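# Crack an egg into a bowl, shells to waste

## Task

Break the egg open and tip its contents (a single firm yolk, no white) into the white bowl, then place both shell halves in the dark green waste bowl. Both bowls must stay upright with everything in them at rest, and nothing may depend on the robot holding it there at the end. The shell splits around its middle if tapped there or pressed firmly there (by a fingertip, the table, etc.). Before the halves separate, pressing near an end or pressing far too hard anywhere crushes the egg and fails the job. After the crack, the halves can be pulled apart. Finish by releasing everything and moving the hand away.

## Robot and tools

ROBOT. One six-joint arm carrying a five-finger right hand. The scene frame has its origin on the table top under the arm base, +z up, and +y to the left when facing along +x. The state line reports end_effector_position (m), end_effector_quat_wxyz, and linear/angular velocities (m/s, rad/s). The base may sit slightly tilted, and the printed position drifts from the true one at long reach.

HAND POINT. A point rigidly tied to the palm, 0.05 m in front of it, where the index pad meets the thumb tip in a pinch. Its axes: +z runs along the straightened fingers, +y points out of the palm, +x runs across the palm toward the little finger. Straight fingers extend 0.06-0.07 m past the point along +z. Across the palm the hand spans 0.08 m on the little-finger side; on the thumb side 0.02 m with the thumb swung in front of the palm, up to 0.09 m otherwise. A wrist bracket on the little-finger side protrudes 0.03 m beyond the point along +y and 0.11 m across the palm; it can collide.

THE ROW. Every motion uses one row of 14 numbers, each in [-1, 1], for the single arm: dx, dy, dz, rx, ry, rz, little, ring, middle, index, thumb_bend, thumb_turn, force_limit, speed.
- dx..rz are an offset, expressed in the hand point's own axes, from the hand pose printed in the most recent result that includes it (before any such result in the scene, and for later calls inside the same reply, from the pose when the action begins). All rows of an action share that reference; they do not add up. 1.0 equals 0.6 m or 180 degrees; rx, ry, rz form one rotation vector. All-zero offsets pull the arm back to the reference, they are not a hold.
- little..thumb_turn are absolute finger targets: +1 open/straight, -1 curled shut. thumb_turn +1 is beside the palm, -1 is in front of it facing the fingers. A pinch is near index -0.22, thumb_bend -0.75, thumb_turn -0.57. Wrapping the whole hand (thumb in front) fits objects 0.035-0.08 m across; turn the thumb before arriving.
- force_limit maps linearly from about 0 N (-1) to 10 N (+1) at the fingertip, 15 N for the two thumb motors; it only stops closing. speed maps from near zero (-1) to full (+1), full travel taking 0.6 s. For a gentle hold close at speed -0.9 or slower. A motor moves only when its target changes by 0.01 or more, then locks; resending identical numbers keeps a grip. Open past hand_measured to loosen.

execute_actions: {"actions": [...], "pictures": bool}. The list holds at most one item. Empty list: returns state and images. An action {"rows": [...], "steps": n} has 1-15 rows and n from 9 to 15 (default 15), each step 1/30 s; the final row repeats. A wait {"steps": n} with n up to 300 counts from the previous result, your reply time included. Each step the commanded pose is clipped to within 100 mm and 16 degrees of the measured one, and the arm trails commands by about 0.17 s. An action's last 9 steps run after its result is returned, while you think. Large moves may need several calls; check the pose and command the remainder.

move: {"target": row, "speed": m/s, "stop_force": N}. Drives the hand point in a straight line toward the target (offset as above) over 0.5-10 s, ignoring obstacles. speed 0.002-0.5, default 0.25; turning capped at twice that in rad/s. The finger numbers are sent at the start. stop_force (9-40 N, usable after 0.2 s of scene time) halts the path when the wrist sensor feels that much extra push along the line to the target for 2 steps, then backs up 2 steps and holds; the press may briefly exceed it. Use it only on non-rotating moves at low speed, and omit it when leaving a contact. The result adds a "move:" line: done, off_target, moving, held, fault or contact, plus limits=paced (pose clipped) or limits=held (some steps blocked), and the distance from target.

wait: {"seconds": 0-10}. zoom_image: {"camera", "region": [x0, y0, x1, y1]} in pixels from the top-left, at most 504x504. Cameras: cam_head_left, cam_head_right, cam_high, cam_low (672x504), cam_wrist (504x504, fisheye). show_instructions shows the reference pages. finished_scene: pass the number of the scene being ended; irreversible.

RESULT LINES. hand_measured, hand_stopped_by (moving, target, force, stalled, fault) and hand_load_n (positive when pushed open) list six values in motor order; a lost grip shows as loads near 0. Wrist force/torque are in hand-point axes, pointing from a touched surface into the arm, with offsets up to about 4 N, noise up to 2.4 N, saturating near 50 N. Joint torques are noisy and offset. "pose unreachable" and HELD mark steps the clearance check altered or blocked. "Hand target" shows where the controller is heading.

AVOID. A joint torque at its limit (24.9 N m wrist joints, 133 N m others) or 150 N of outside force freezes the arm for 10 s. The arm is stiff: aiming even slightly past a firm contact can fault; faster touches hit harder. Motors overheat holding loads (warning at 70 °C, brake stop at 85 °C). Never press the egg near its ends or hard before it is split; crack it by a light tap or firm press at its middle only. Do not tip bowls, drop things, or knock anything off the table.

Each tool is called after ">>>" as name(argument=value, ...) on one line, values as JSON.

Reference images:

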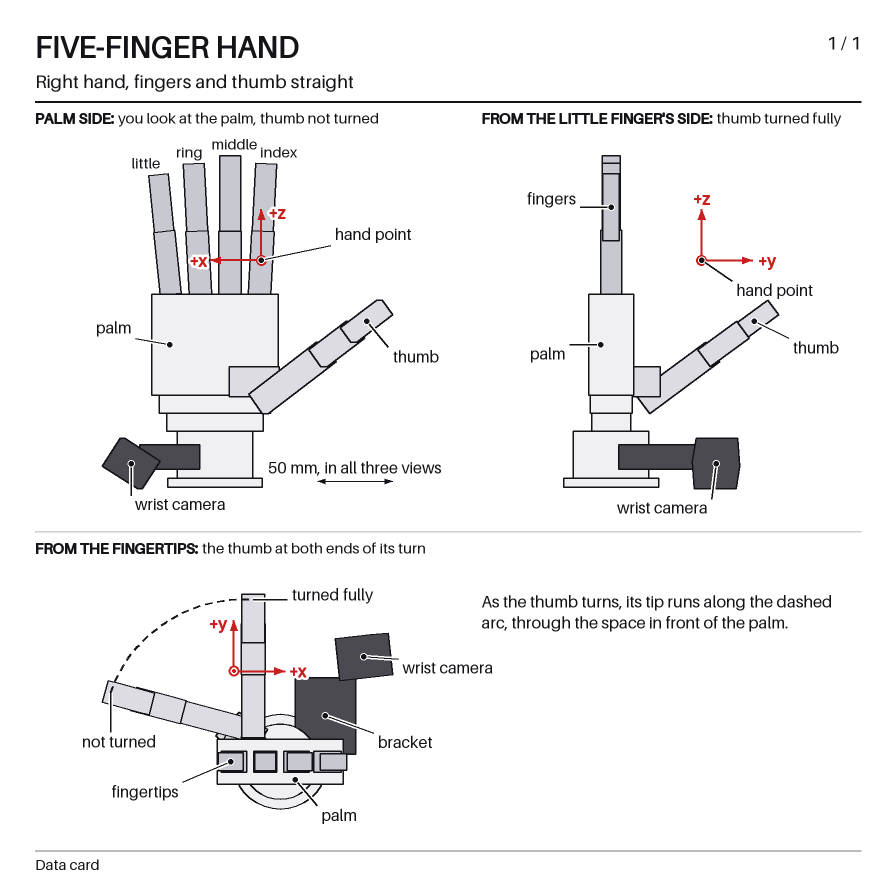

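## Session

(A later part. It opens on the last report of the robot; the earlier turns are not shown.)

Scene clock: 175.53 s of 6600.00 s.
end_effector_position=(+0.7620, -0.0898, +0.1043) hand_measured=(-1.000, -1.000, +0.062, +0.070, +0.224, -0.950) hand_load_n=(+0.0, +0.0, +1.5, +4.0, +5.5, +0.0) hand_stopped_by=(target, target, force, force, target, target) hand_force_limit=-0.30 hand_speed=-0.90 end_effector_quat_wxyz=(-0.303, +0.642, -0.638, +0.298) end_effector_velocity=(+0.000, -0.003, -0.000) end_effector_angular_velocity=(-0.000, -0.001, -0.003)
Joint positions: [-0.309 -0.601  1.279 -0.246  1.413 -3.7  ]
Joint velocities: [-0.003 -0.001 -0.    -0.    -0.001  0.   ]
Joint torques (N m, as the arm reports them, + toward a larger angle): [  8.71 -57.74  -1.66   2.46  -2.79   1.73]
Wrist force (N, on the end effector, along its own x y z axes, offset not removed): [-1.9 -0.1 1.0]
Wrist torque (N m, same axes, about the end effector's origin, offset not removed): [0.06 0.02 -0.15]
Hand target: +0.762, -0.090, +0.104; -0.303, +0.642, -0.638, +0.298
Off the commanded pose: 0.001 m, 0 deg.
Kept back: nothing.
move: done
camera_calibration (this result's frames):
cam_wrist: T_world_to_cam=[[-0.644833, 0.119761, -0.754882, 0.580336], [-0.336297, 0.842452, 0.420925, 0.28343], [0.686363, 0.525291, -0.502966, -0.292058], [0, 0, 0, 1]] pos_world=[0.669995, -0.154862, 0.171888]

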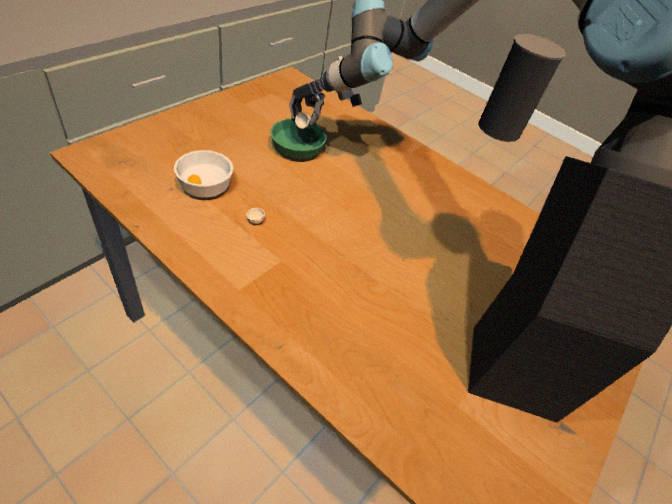

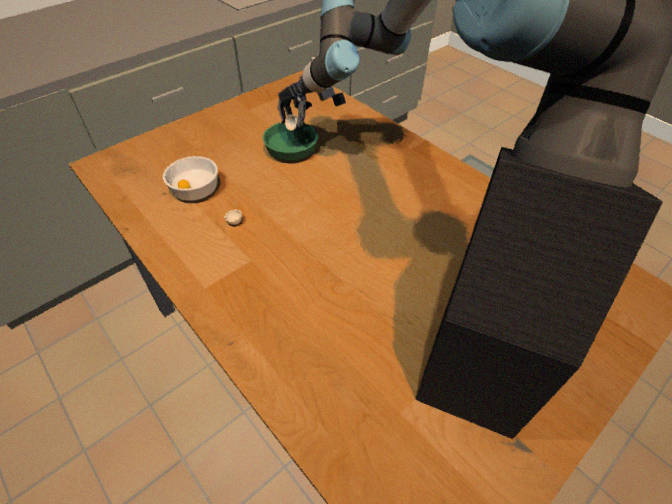

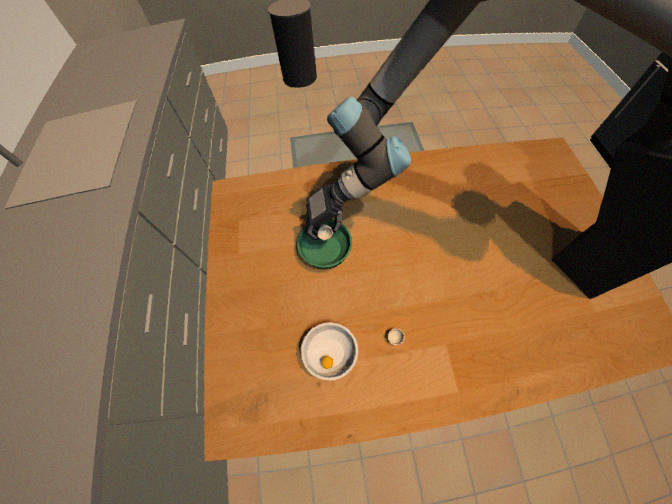

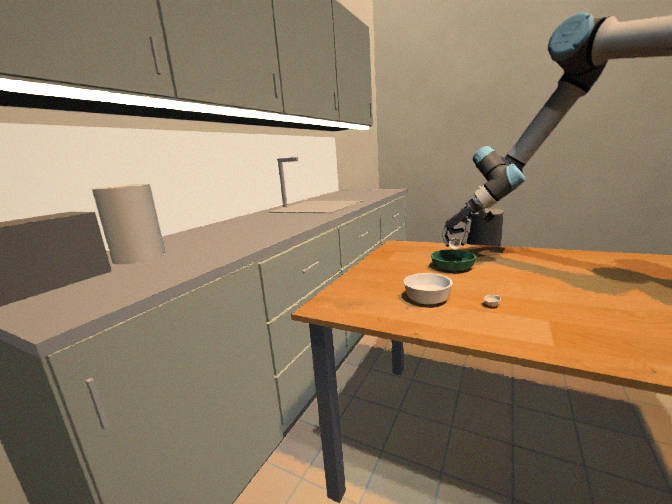

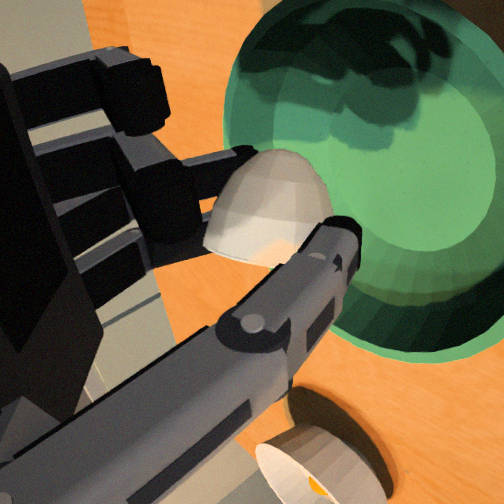

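>>> move(target=[0,0.086,0.064,0,0,0,-1,-1,-0.2,-0.25,0.22,-0.95,-0.3,-0.9], speed=0.08)

>>> move(target=[0,0,0,0,0,0,-1,-1,0.28,0.28,0.32,-0.95,-0.3,-0.7])

>>> move(target=[0,-0.086,-0.07,0,0,0,-1,-1,0.28,0.28,0.32,-0.95,-0.3,-0.7], speed=0.15)

>>> move(target=[-0.51,0.16,-0.19,0,0,0,-1,-1,0.45,0.45,0.4,-1,-0.3,-0.7], speed=0.3)

Scene clock: 177.20 s of 6600.00 s.
end_effector_position=(+0.7585, -0.0894, +0.0403) hand_measured=(-1.000, -1.000, +0.062, +0.070, +0.224, -0.950) hand_load_n=(+0.0, +0.0, +1.5, +4.0, +5.5, +0.0) hand_stopped_by=(target, target, force, force, target, target) hand_force_limit=-0.30 hand_speed=-0.90 end_effector_quat_wxyz=(-0.303, +0.642, -0.638, +0.298) end_effector_velocity=(-0.000, +0.000, -0.003) end_effector_angular_velocity=(-0.000, -0.000, -0.000)
Joint positions: [-0.342 -0.478  1.199 -0.286  1.383 -3.714]
Joint velocities: [-0.001  0.006 -0.004 -0.002 -0.001 -0.001]
Joint torques (N m, as the arm reports them, + toward a larger angle): [  8.62 -42.57 -12.34  -0.4   -2.8   -1.25]
Wrist force (N, on the end effector, along its own x y z axes, offset not removed): [0.9 5.3 -3.9]
Wrist torque (N m, same axes, about the end effector's origin, offset not removed): [1.00 0.04 0.38]
Hand target: +0.759, -0.089, +0.040; -0.303, +0.642, -0.638, +0.298
Off the commanded pose: 0.000 m, 0 deg.
Kept back: nothing.
move: done
camera_calibration (this result's frames):
cam_wrist: T_world_to_cam=[[-0.644843, 0.119729, -0.754879, 0.529782], [-0.336304, 0.842461, 0.420902, 0.308905], [0.686351, 0.525285, -0.50299, -0.322007], [0, 0, 0, 1]] pos_world=[0.666522, -0.154526, 0.107936]

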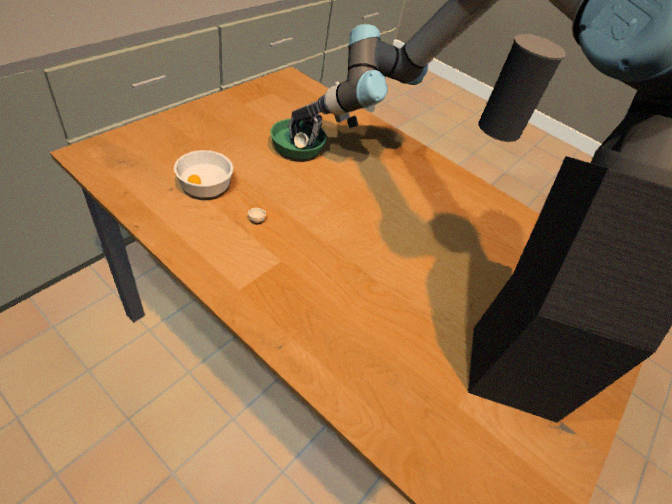

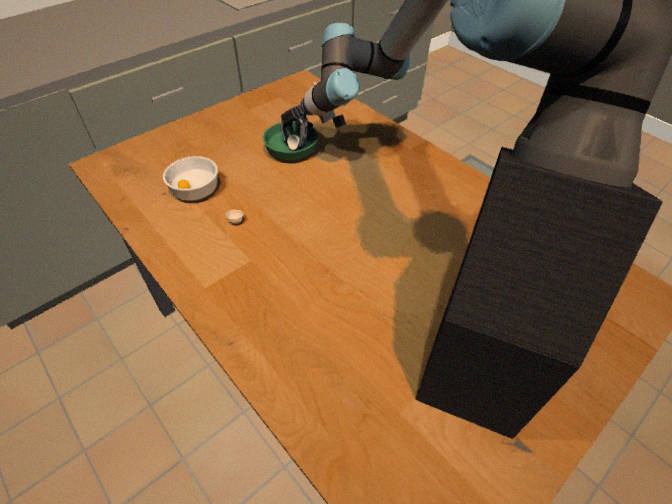

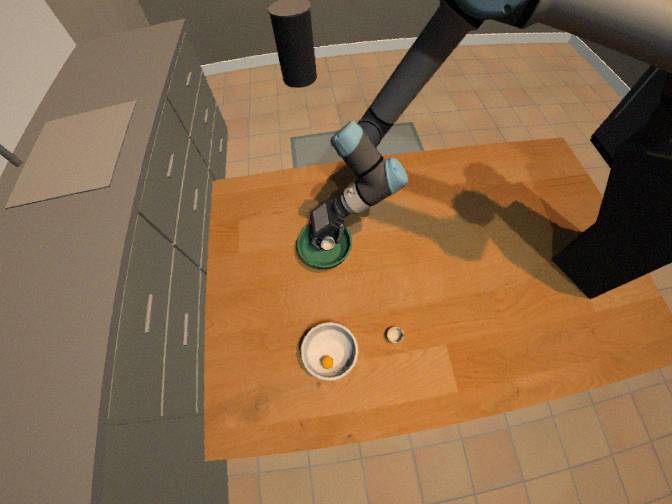

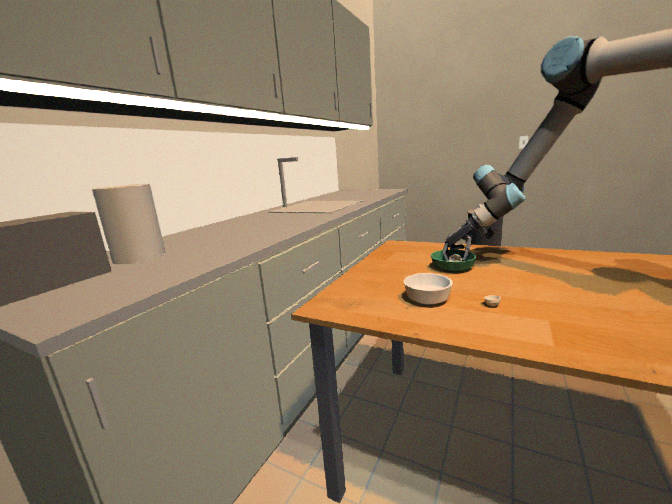

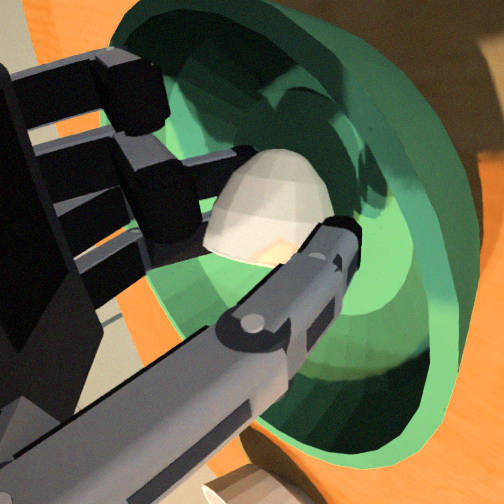

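Scene clock: 177.90 s of 6600.00 s.
end_effector_position=(+0.7585, -0.0894, +0.0403) hand_measured=(-1.000, -1.000, +0.280, +0.280, +0.320, -0.950) hand_load_n=(+0.0, +0.0, +0.0, +0.0, +0.0, +0.0) hand_stopped_by=(target, target, target, target, target, target) hand_force_limit=-0.30 hand_speed=-0.70 end_effector_quat_wxyz=(-0.303, +0.642, -0.638, +0.298) end_effector_velocity=(+0.000, -0.001, +0.001) end_effector_angular_velocity=(-0.002, -0.000, -0.001)
Joint positions: [-0.342 -0.478  1.199 -0.286  1.383 -3.714]
Joint velocities: [-0.    -0.001  0.001 -0.001  0.001 -0.   ]
Joint torques (N m, as the arm reports them, + toward a larger angle): [ 15.08 -57.52   0.51   0.12  -0.64  -0.57]
Wrist force (N, on the end effector, along its own x y z axes, offset not removed): [0.9 1.4 0.2]
Wrist torque (N m, same axes, about the end effector's origin, offset not removed): [0.28 -0.07 0.26]
Hand target: +0.759, -0.089, +0.040; -0.303, +0.642, -0.638, +0.298
Off the commanded pose: 0.000 m, 0 deg.
Kept back: nothing.
move: done
camera_calibration (this result's frames):
cam_wrist: T_world_to_cam=[[-0.644829, 0.119725, -0.754892, 0.529769], [-0.336306, 0.842468, 0.420887, 0.308934], [0.686363, 0.525275, -0.502984, -0.322008], [0, 0, 0, 1]] pos_world=[0.666521, -0.15455, 0.107927]

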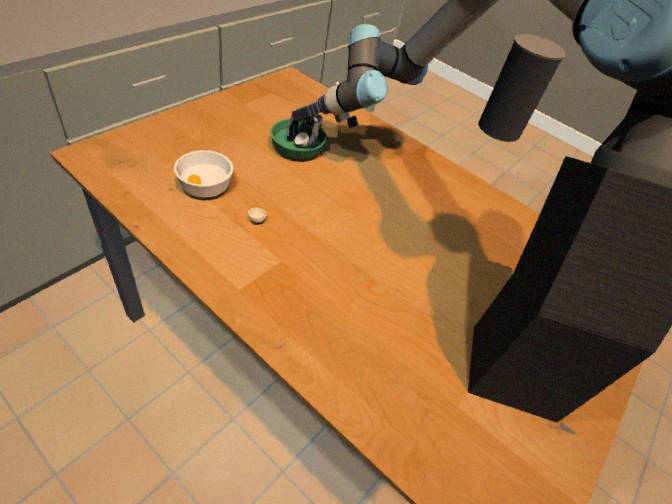

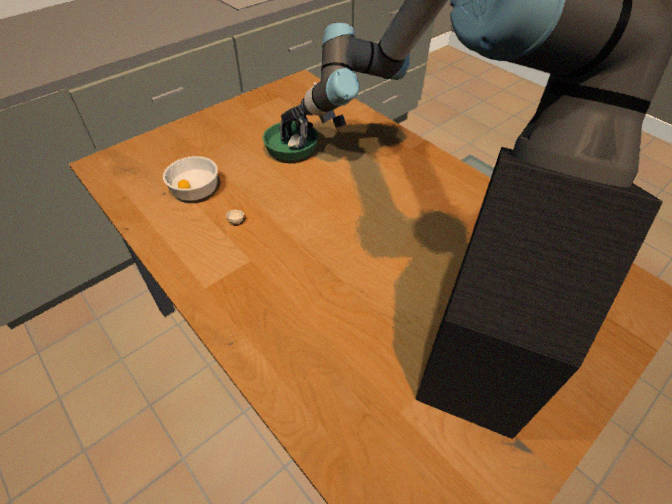

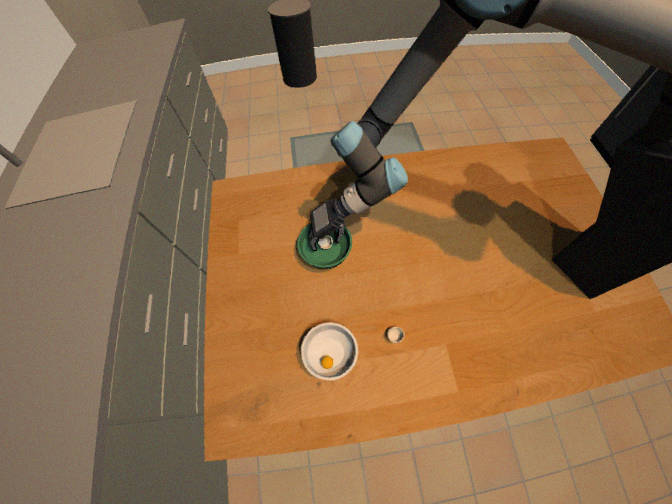

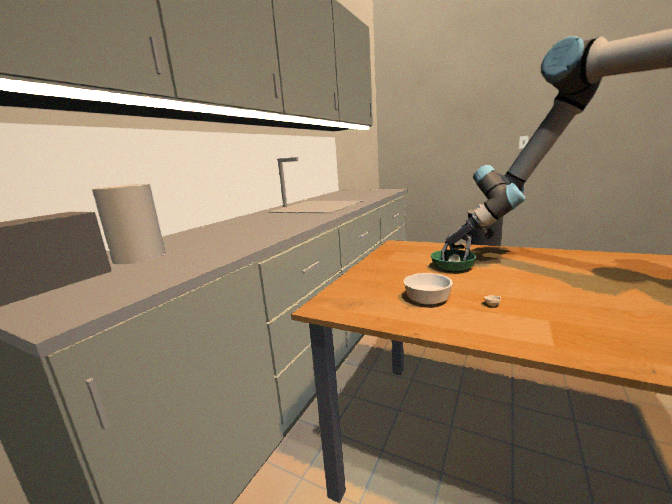

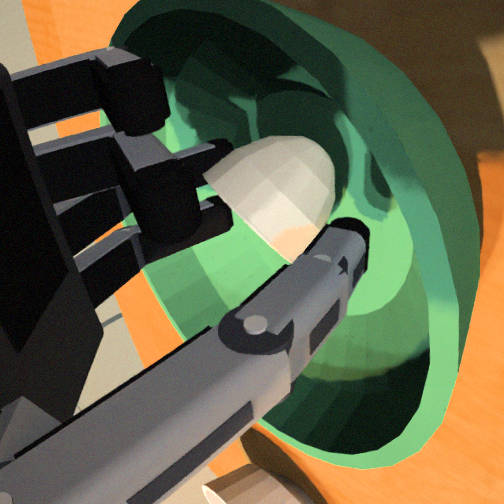

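Scene clock: 178.90 s of 6600.00 s.
end_effector_position=(+0.7592, -0.0898, +0.1066) hand_measured=(-1.000, -1.000, +0.280, +0.280, +0.320, -0.950) hand_load_n=(+0.0, +0.0, +0.0, +0.0, +0.0, +0.0) hand_stopped_by=(target, target, target, target, target, target) hand_force_limit=-0.30 hand_speed=-0.70 end_effector_quat_wxyz=(-0.303, +0.642, -0.638, +0.298) end_effector_velocity=(+0.000, -0.000, +0.003) end_effector_angular_velocity=(-0.000, -0.001, +0.000)
Joint positions: [-0.31  -0.61   1.293 -0.251  1.412 -3.7  ]
Joint velocities: [ 0.001 -0.005  0.004  0.     0.     0.   ]
Joint torques (N m, as the arm reports them, + toward a larger angle): [ 35.49 -58.06  -2.7    2.3    1.81   1.72]
Wrist force (N, on the end effector, along its own x y z axes, offset not removed): [-1.3 0.0 -0.6]
Wrist torque (N m, same axes, about the end effector's origin, offset not removed): [-0.04 0.51 -0.20]
Hand target: +0.759, -0.090, +0.107; -0.303, +0.642, -0.638, +0.298
Off the commanded pose: 0.000 m, 0 deg.
Kept back: nothing.
move: done
camera_calibration (this result's frames):
cam_wrist: T_world_to_cam=[[-0.644821, 0.119759, -0.754893, 0.580293], [-0.336297, 0.84246, 0.420912, 0.281572], [0.686375, 0.525281, -0.502961, -0.288979], [0, 0, 0, 1]] pos_world=[0.667225, -0.154913, 0.174197]

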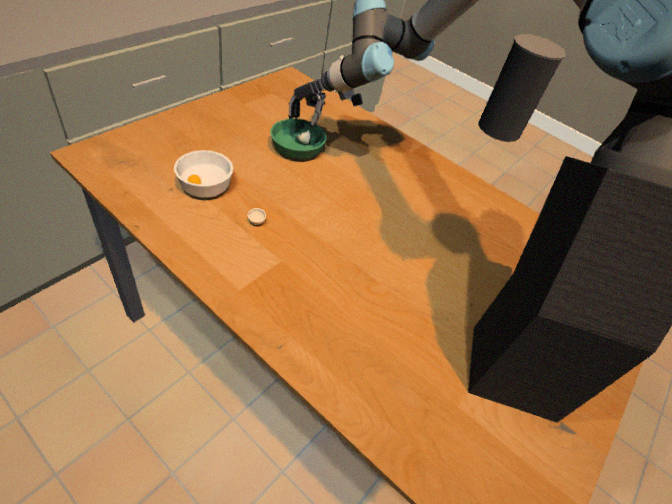

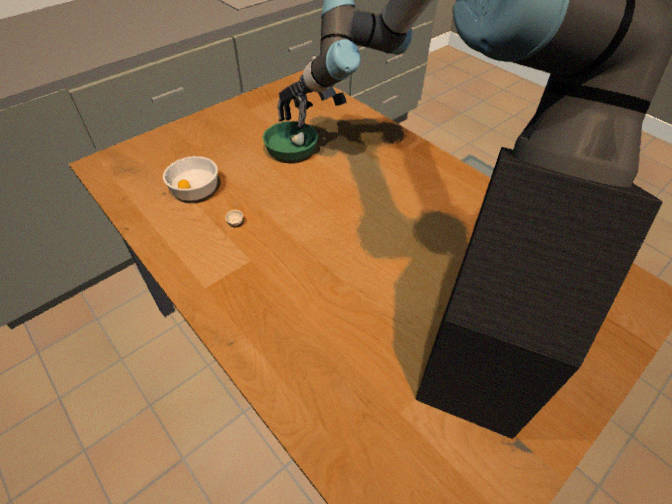

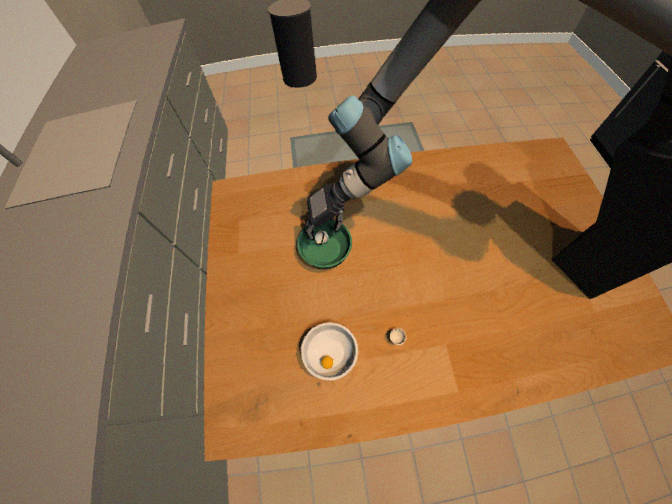

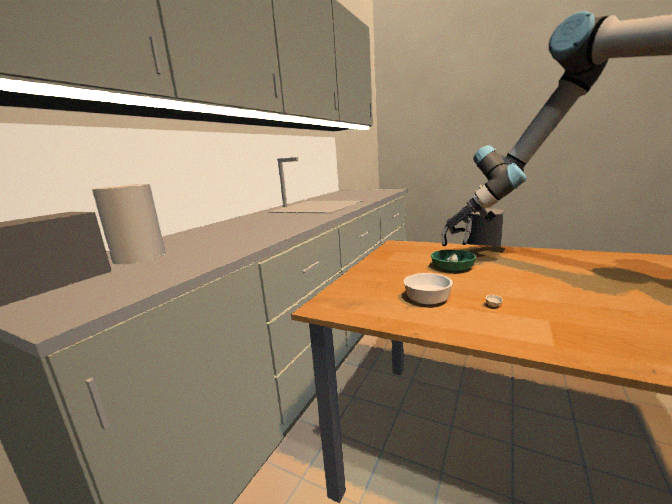

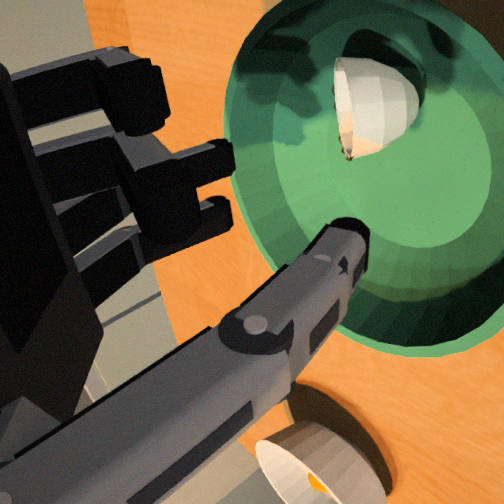

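Scene clock: 180.70 s of 6600.00 s.
end_effector_position=(+0.6078, +0.2149, +0.1073) hand_measured=(-1.000, -1.000, +0.450, +0.450, +0.400, -1.000) hand_load_n=(+0.0, +0.0, +0.0, +0.0, +0.0, +0.0) hand_stopped_by=(target, target, target, target, target, target) hand_force_limit=-0.30 hand_speed=-0.70 end_effector_quat_wxyz=(-0.303, +0.641, -0.638, +0.298) end_effector_velocity=(-0.001, +0.003, -0.000) end_effector_angular_velocity=(+0.001, -0.000, +0.001)
Joint positions: [ 0.123 -0.492  1.686 -0.756  1.806 -3.518]
Joint velocities: [ 0.004  0.003 -0.001 -0.001  0.003  0.002]
Joint torques (N m, as the arm reports them, + toward a larger angle): [ 35.69 -32.9   -7.36  -0.69   1.99   1.72]
Wrist force (N, on the end effector, along its own x y z axes, offset not removed): [0.1 -0.1 0.7]
Wrist torque (N m, same axes, about the end effector's origin, offset not removed): [-0.19 -0.01 -0.05]
Hand target: +0.608, +0.215, +0.107; -0.303, +0.641, -0.638, +0.298
Off the commanded pose: 0.001 m, 0 deg.
Kept back: nothing.
move: done
camera_calibration (this result's frames):
cam_wrist: T_world_to_cam=[[-0.644595, 0.120164, -0.755021, 0.446506], [-0.336287, 0.842337, 0.421164, -0.0263098], [0.686591, 0.525384, -0.502557, -0.344935], [0, 0, 0, 1]] pos_world=[0.515797, 0.149731, 0.174853]

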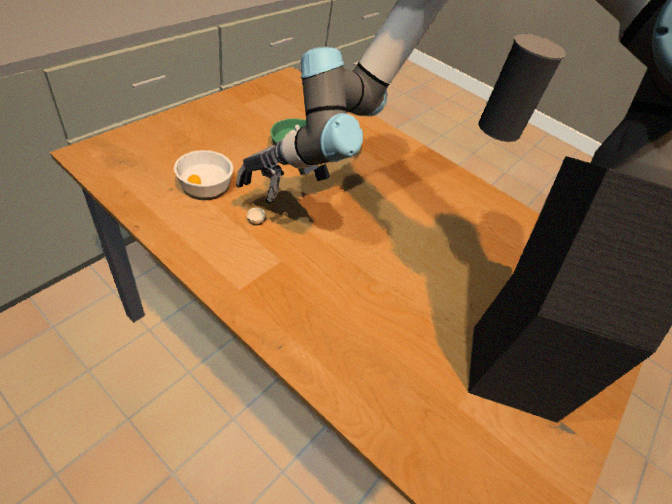

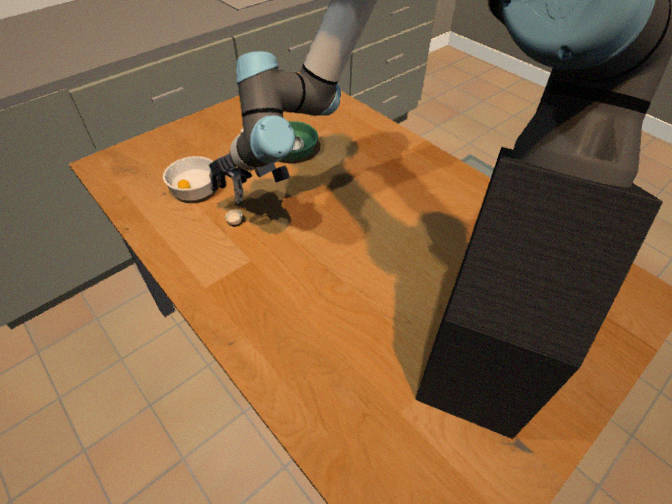

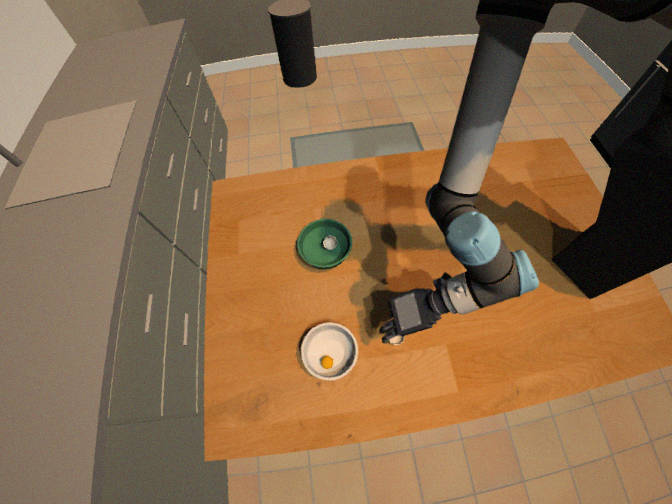

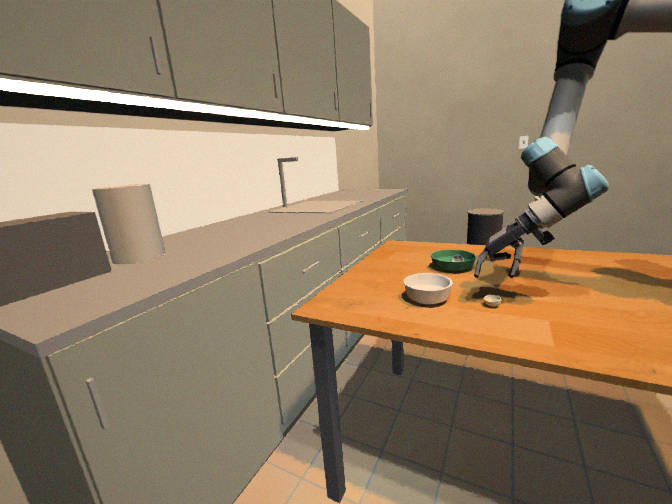

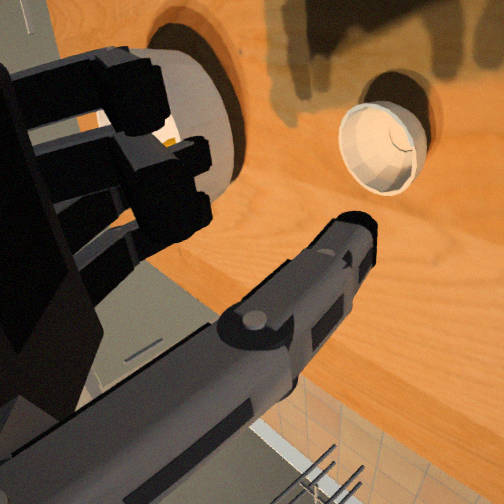

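>>> execute_actions(actions=[])

Scene clock: 181.67 s of 6600.00 s.
end_effector_position=(+0.6078, +0.2151, +0.1073) hand_measured=(-1.000, -1.000, +0.450, +0.450, +0.400, -1.000) hand_load_n=(+0.0, +0.0, +0.0, +0.0, +0.0, +0.0) hand_stopped_by=(target, target, target, target, target, target) hand_force_limit=-0.30 hand_speed=-0.70 end_effector_quat_wxyz=(-0.303, +0.641, -0.638, +0.298) end_effector_velocity=(+0.000, -0.001, +0.000) end_effector_angular_velocity=(-0.001, -0.000, -0.002)
Joint positions: [ 0.123 -0.491  1.686 -0.756  1.806 -3.518]
Joint velocities: [-0.    -0.001  0.     0.     0.002 -0.   ]
Joint torques (N m, as the arm reports them, + toward a larger angle): [ 36.85 -33.4   -7.    -0.56   1.83   1.61]
Wrist force (N, on the end effector, along its own x y z axes, offset not removed): [2.8 1.1 -3.0]
Wrist torque (N m, same axes, about the end effector's origin, offset not removed): [0.30 -0.33 0.28]
Hand target: +0.608, +0.215, +0.107; -0.303, +0.641, -0.638, +0.298
Off the commanded pose: 0.001 m, 0 deg.
Kept back: nothing.
Steps of this call (steps 1 to 29: nothing new was sent). Readings (end_effector_position | what the end effector reports):
1: (+0.6078, +0.2149, +0.1073) | hand_measured=(-1.000, -1.000, +0.450, +0.450, +0.400, -1.000) hand_load_n=(+0.0, +0.0, +0.0, +0.0, +0.0, +0.0) hand_stopped_by=(target, target, target, target, target, target) hand_force_limit=-0.30 hand_speed=-0.70
2: (+0.6078, +0.2150, +0.1073) | hand_measured=(-1.000, -1.000, +0.450, +0.450, +0.400, -1.000) hand_load_n=(+0.0, +0.0, +0.0, +0.0, +0.0, +0.0) hand_stopped_by=(target, target, target, target, target, target) hand_force_limit=-0.30 hand_speed=-0.70
4: (+0.6078, +0.2150, +0.1073) | hand_measured=(-1.000, -1.000, +0.450, +0.450, +0.400, -1.000) hand_load_n=(+0.0, +0.0, +0.0, +0.0, +0.0, +0.0) hand_stopped_by=(target, target, target, target, target, target) hand_force_limit=-0.30 hand_speed=-0.70
8: (+0.6078, +0.2151, +0.1073) | hand_measured=(-1.000, -1.000, +0.450, +0.450, +0.400, -1.000) hand_load_n=(+0.0, +0.0, +0.0, +0.0, +0.0, +0.0) hand_stopped_by=(target, target, target, target, target, target) hand_force_limit=-0.30 hand_speed=-0.70
29: the state above
camera_calibration (this result's frames):
cam_wrist: T_world_to_cam=[[-0.644581, 0.120154, -0.755036, 0.44643], [-0.336242, 0.842383, 0.421108, -0.0265546], [0.686627, 0.525313, -0.502583, -0.34502], [0, 0, 0, 1]] pos_world=[0.515731, 0.149972, 0.174851]

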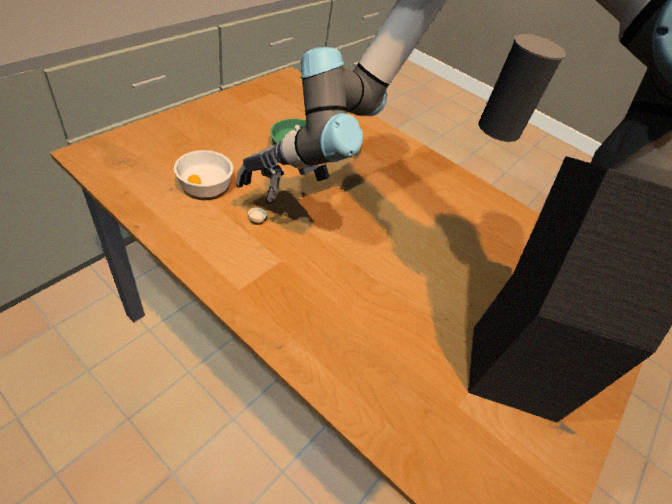

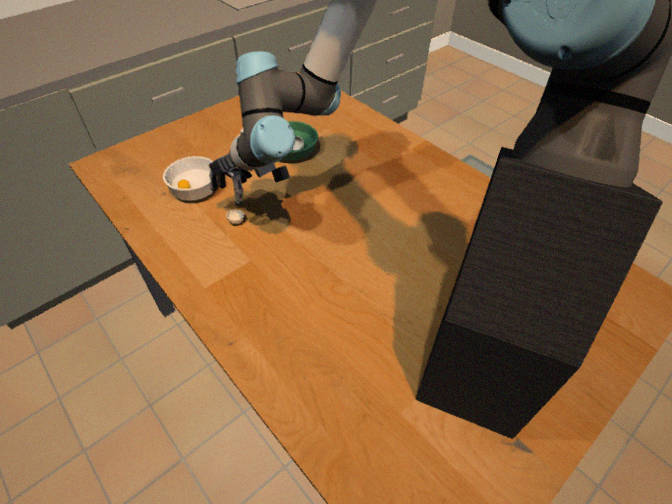

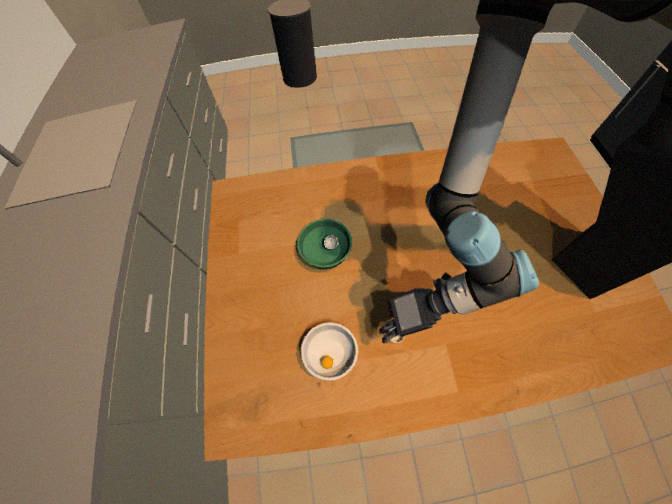

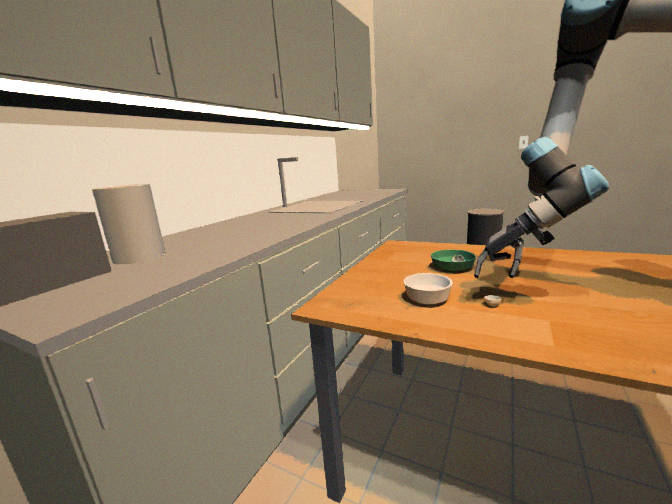

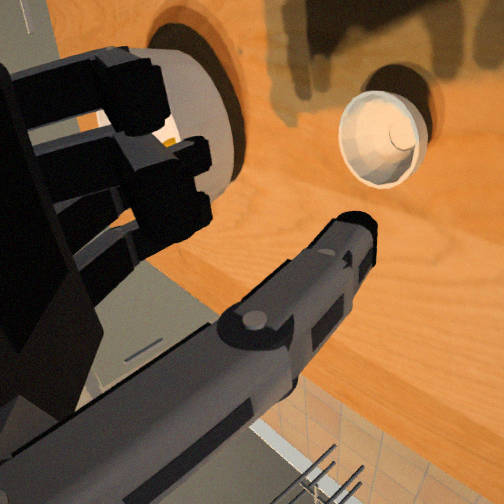

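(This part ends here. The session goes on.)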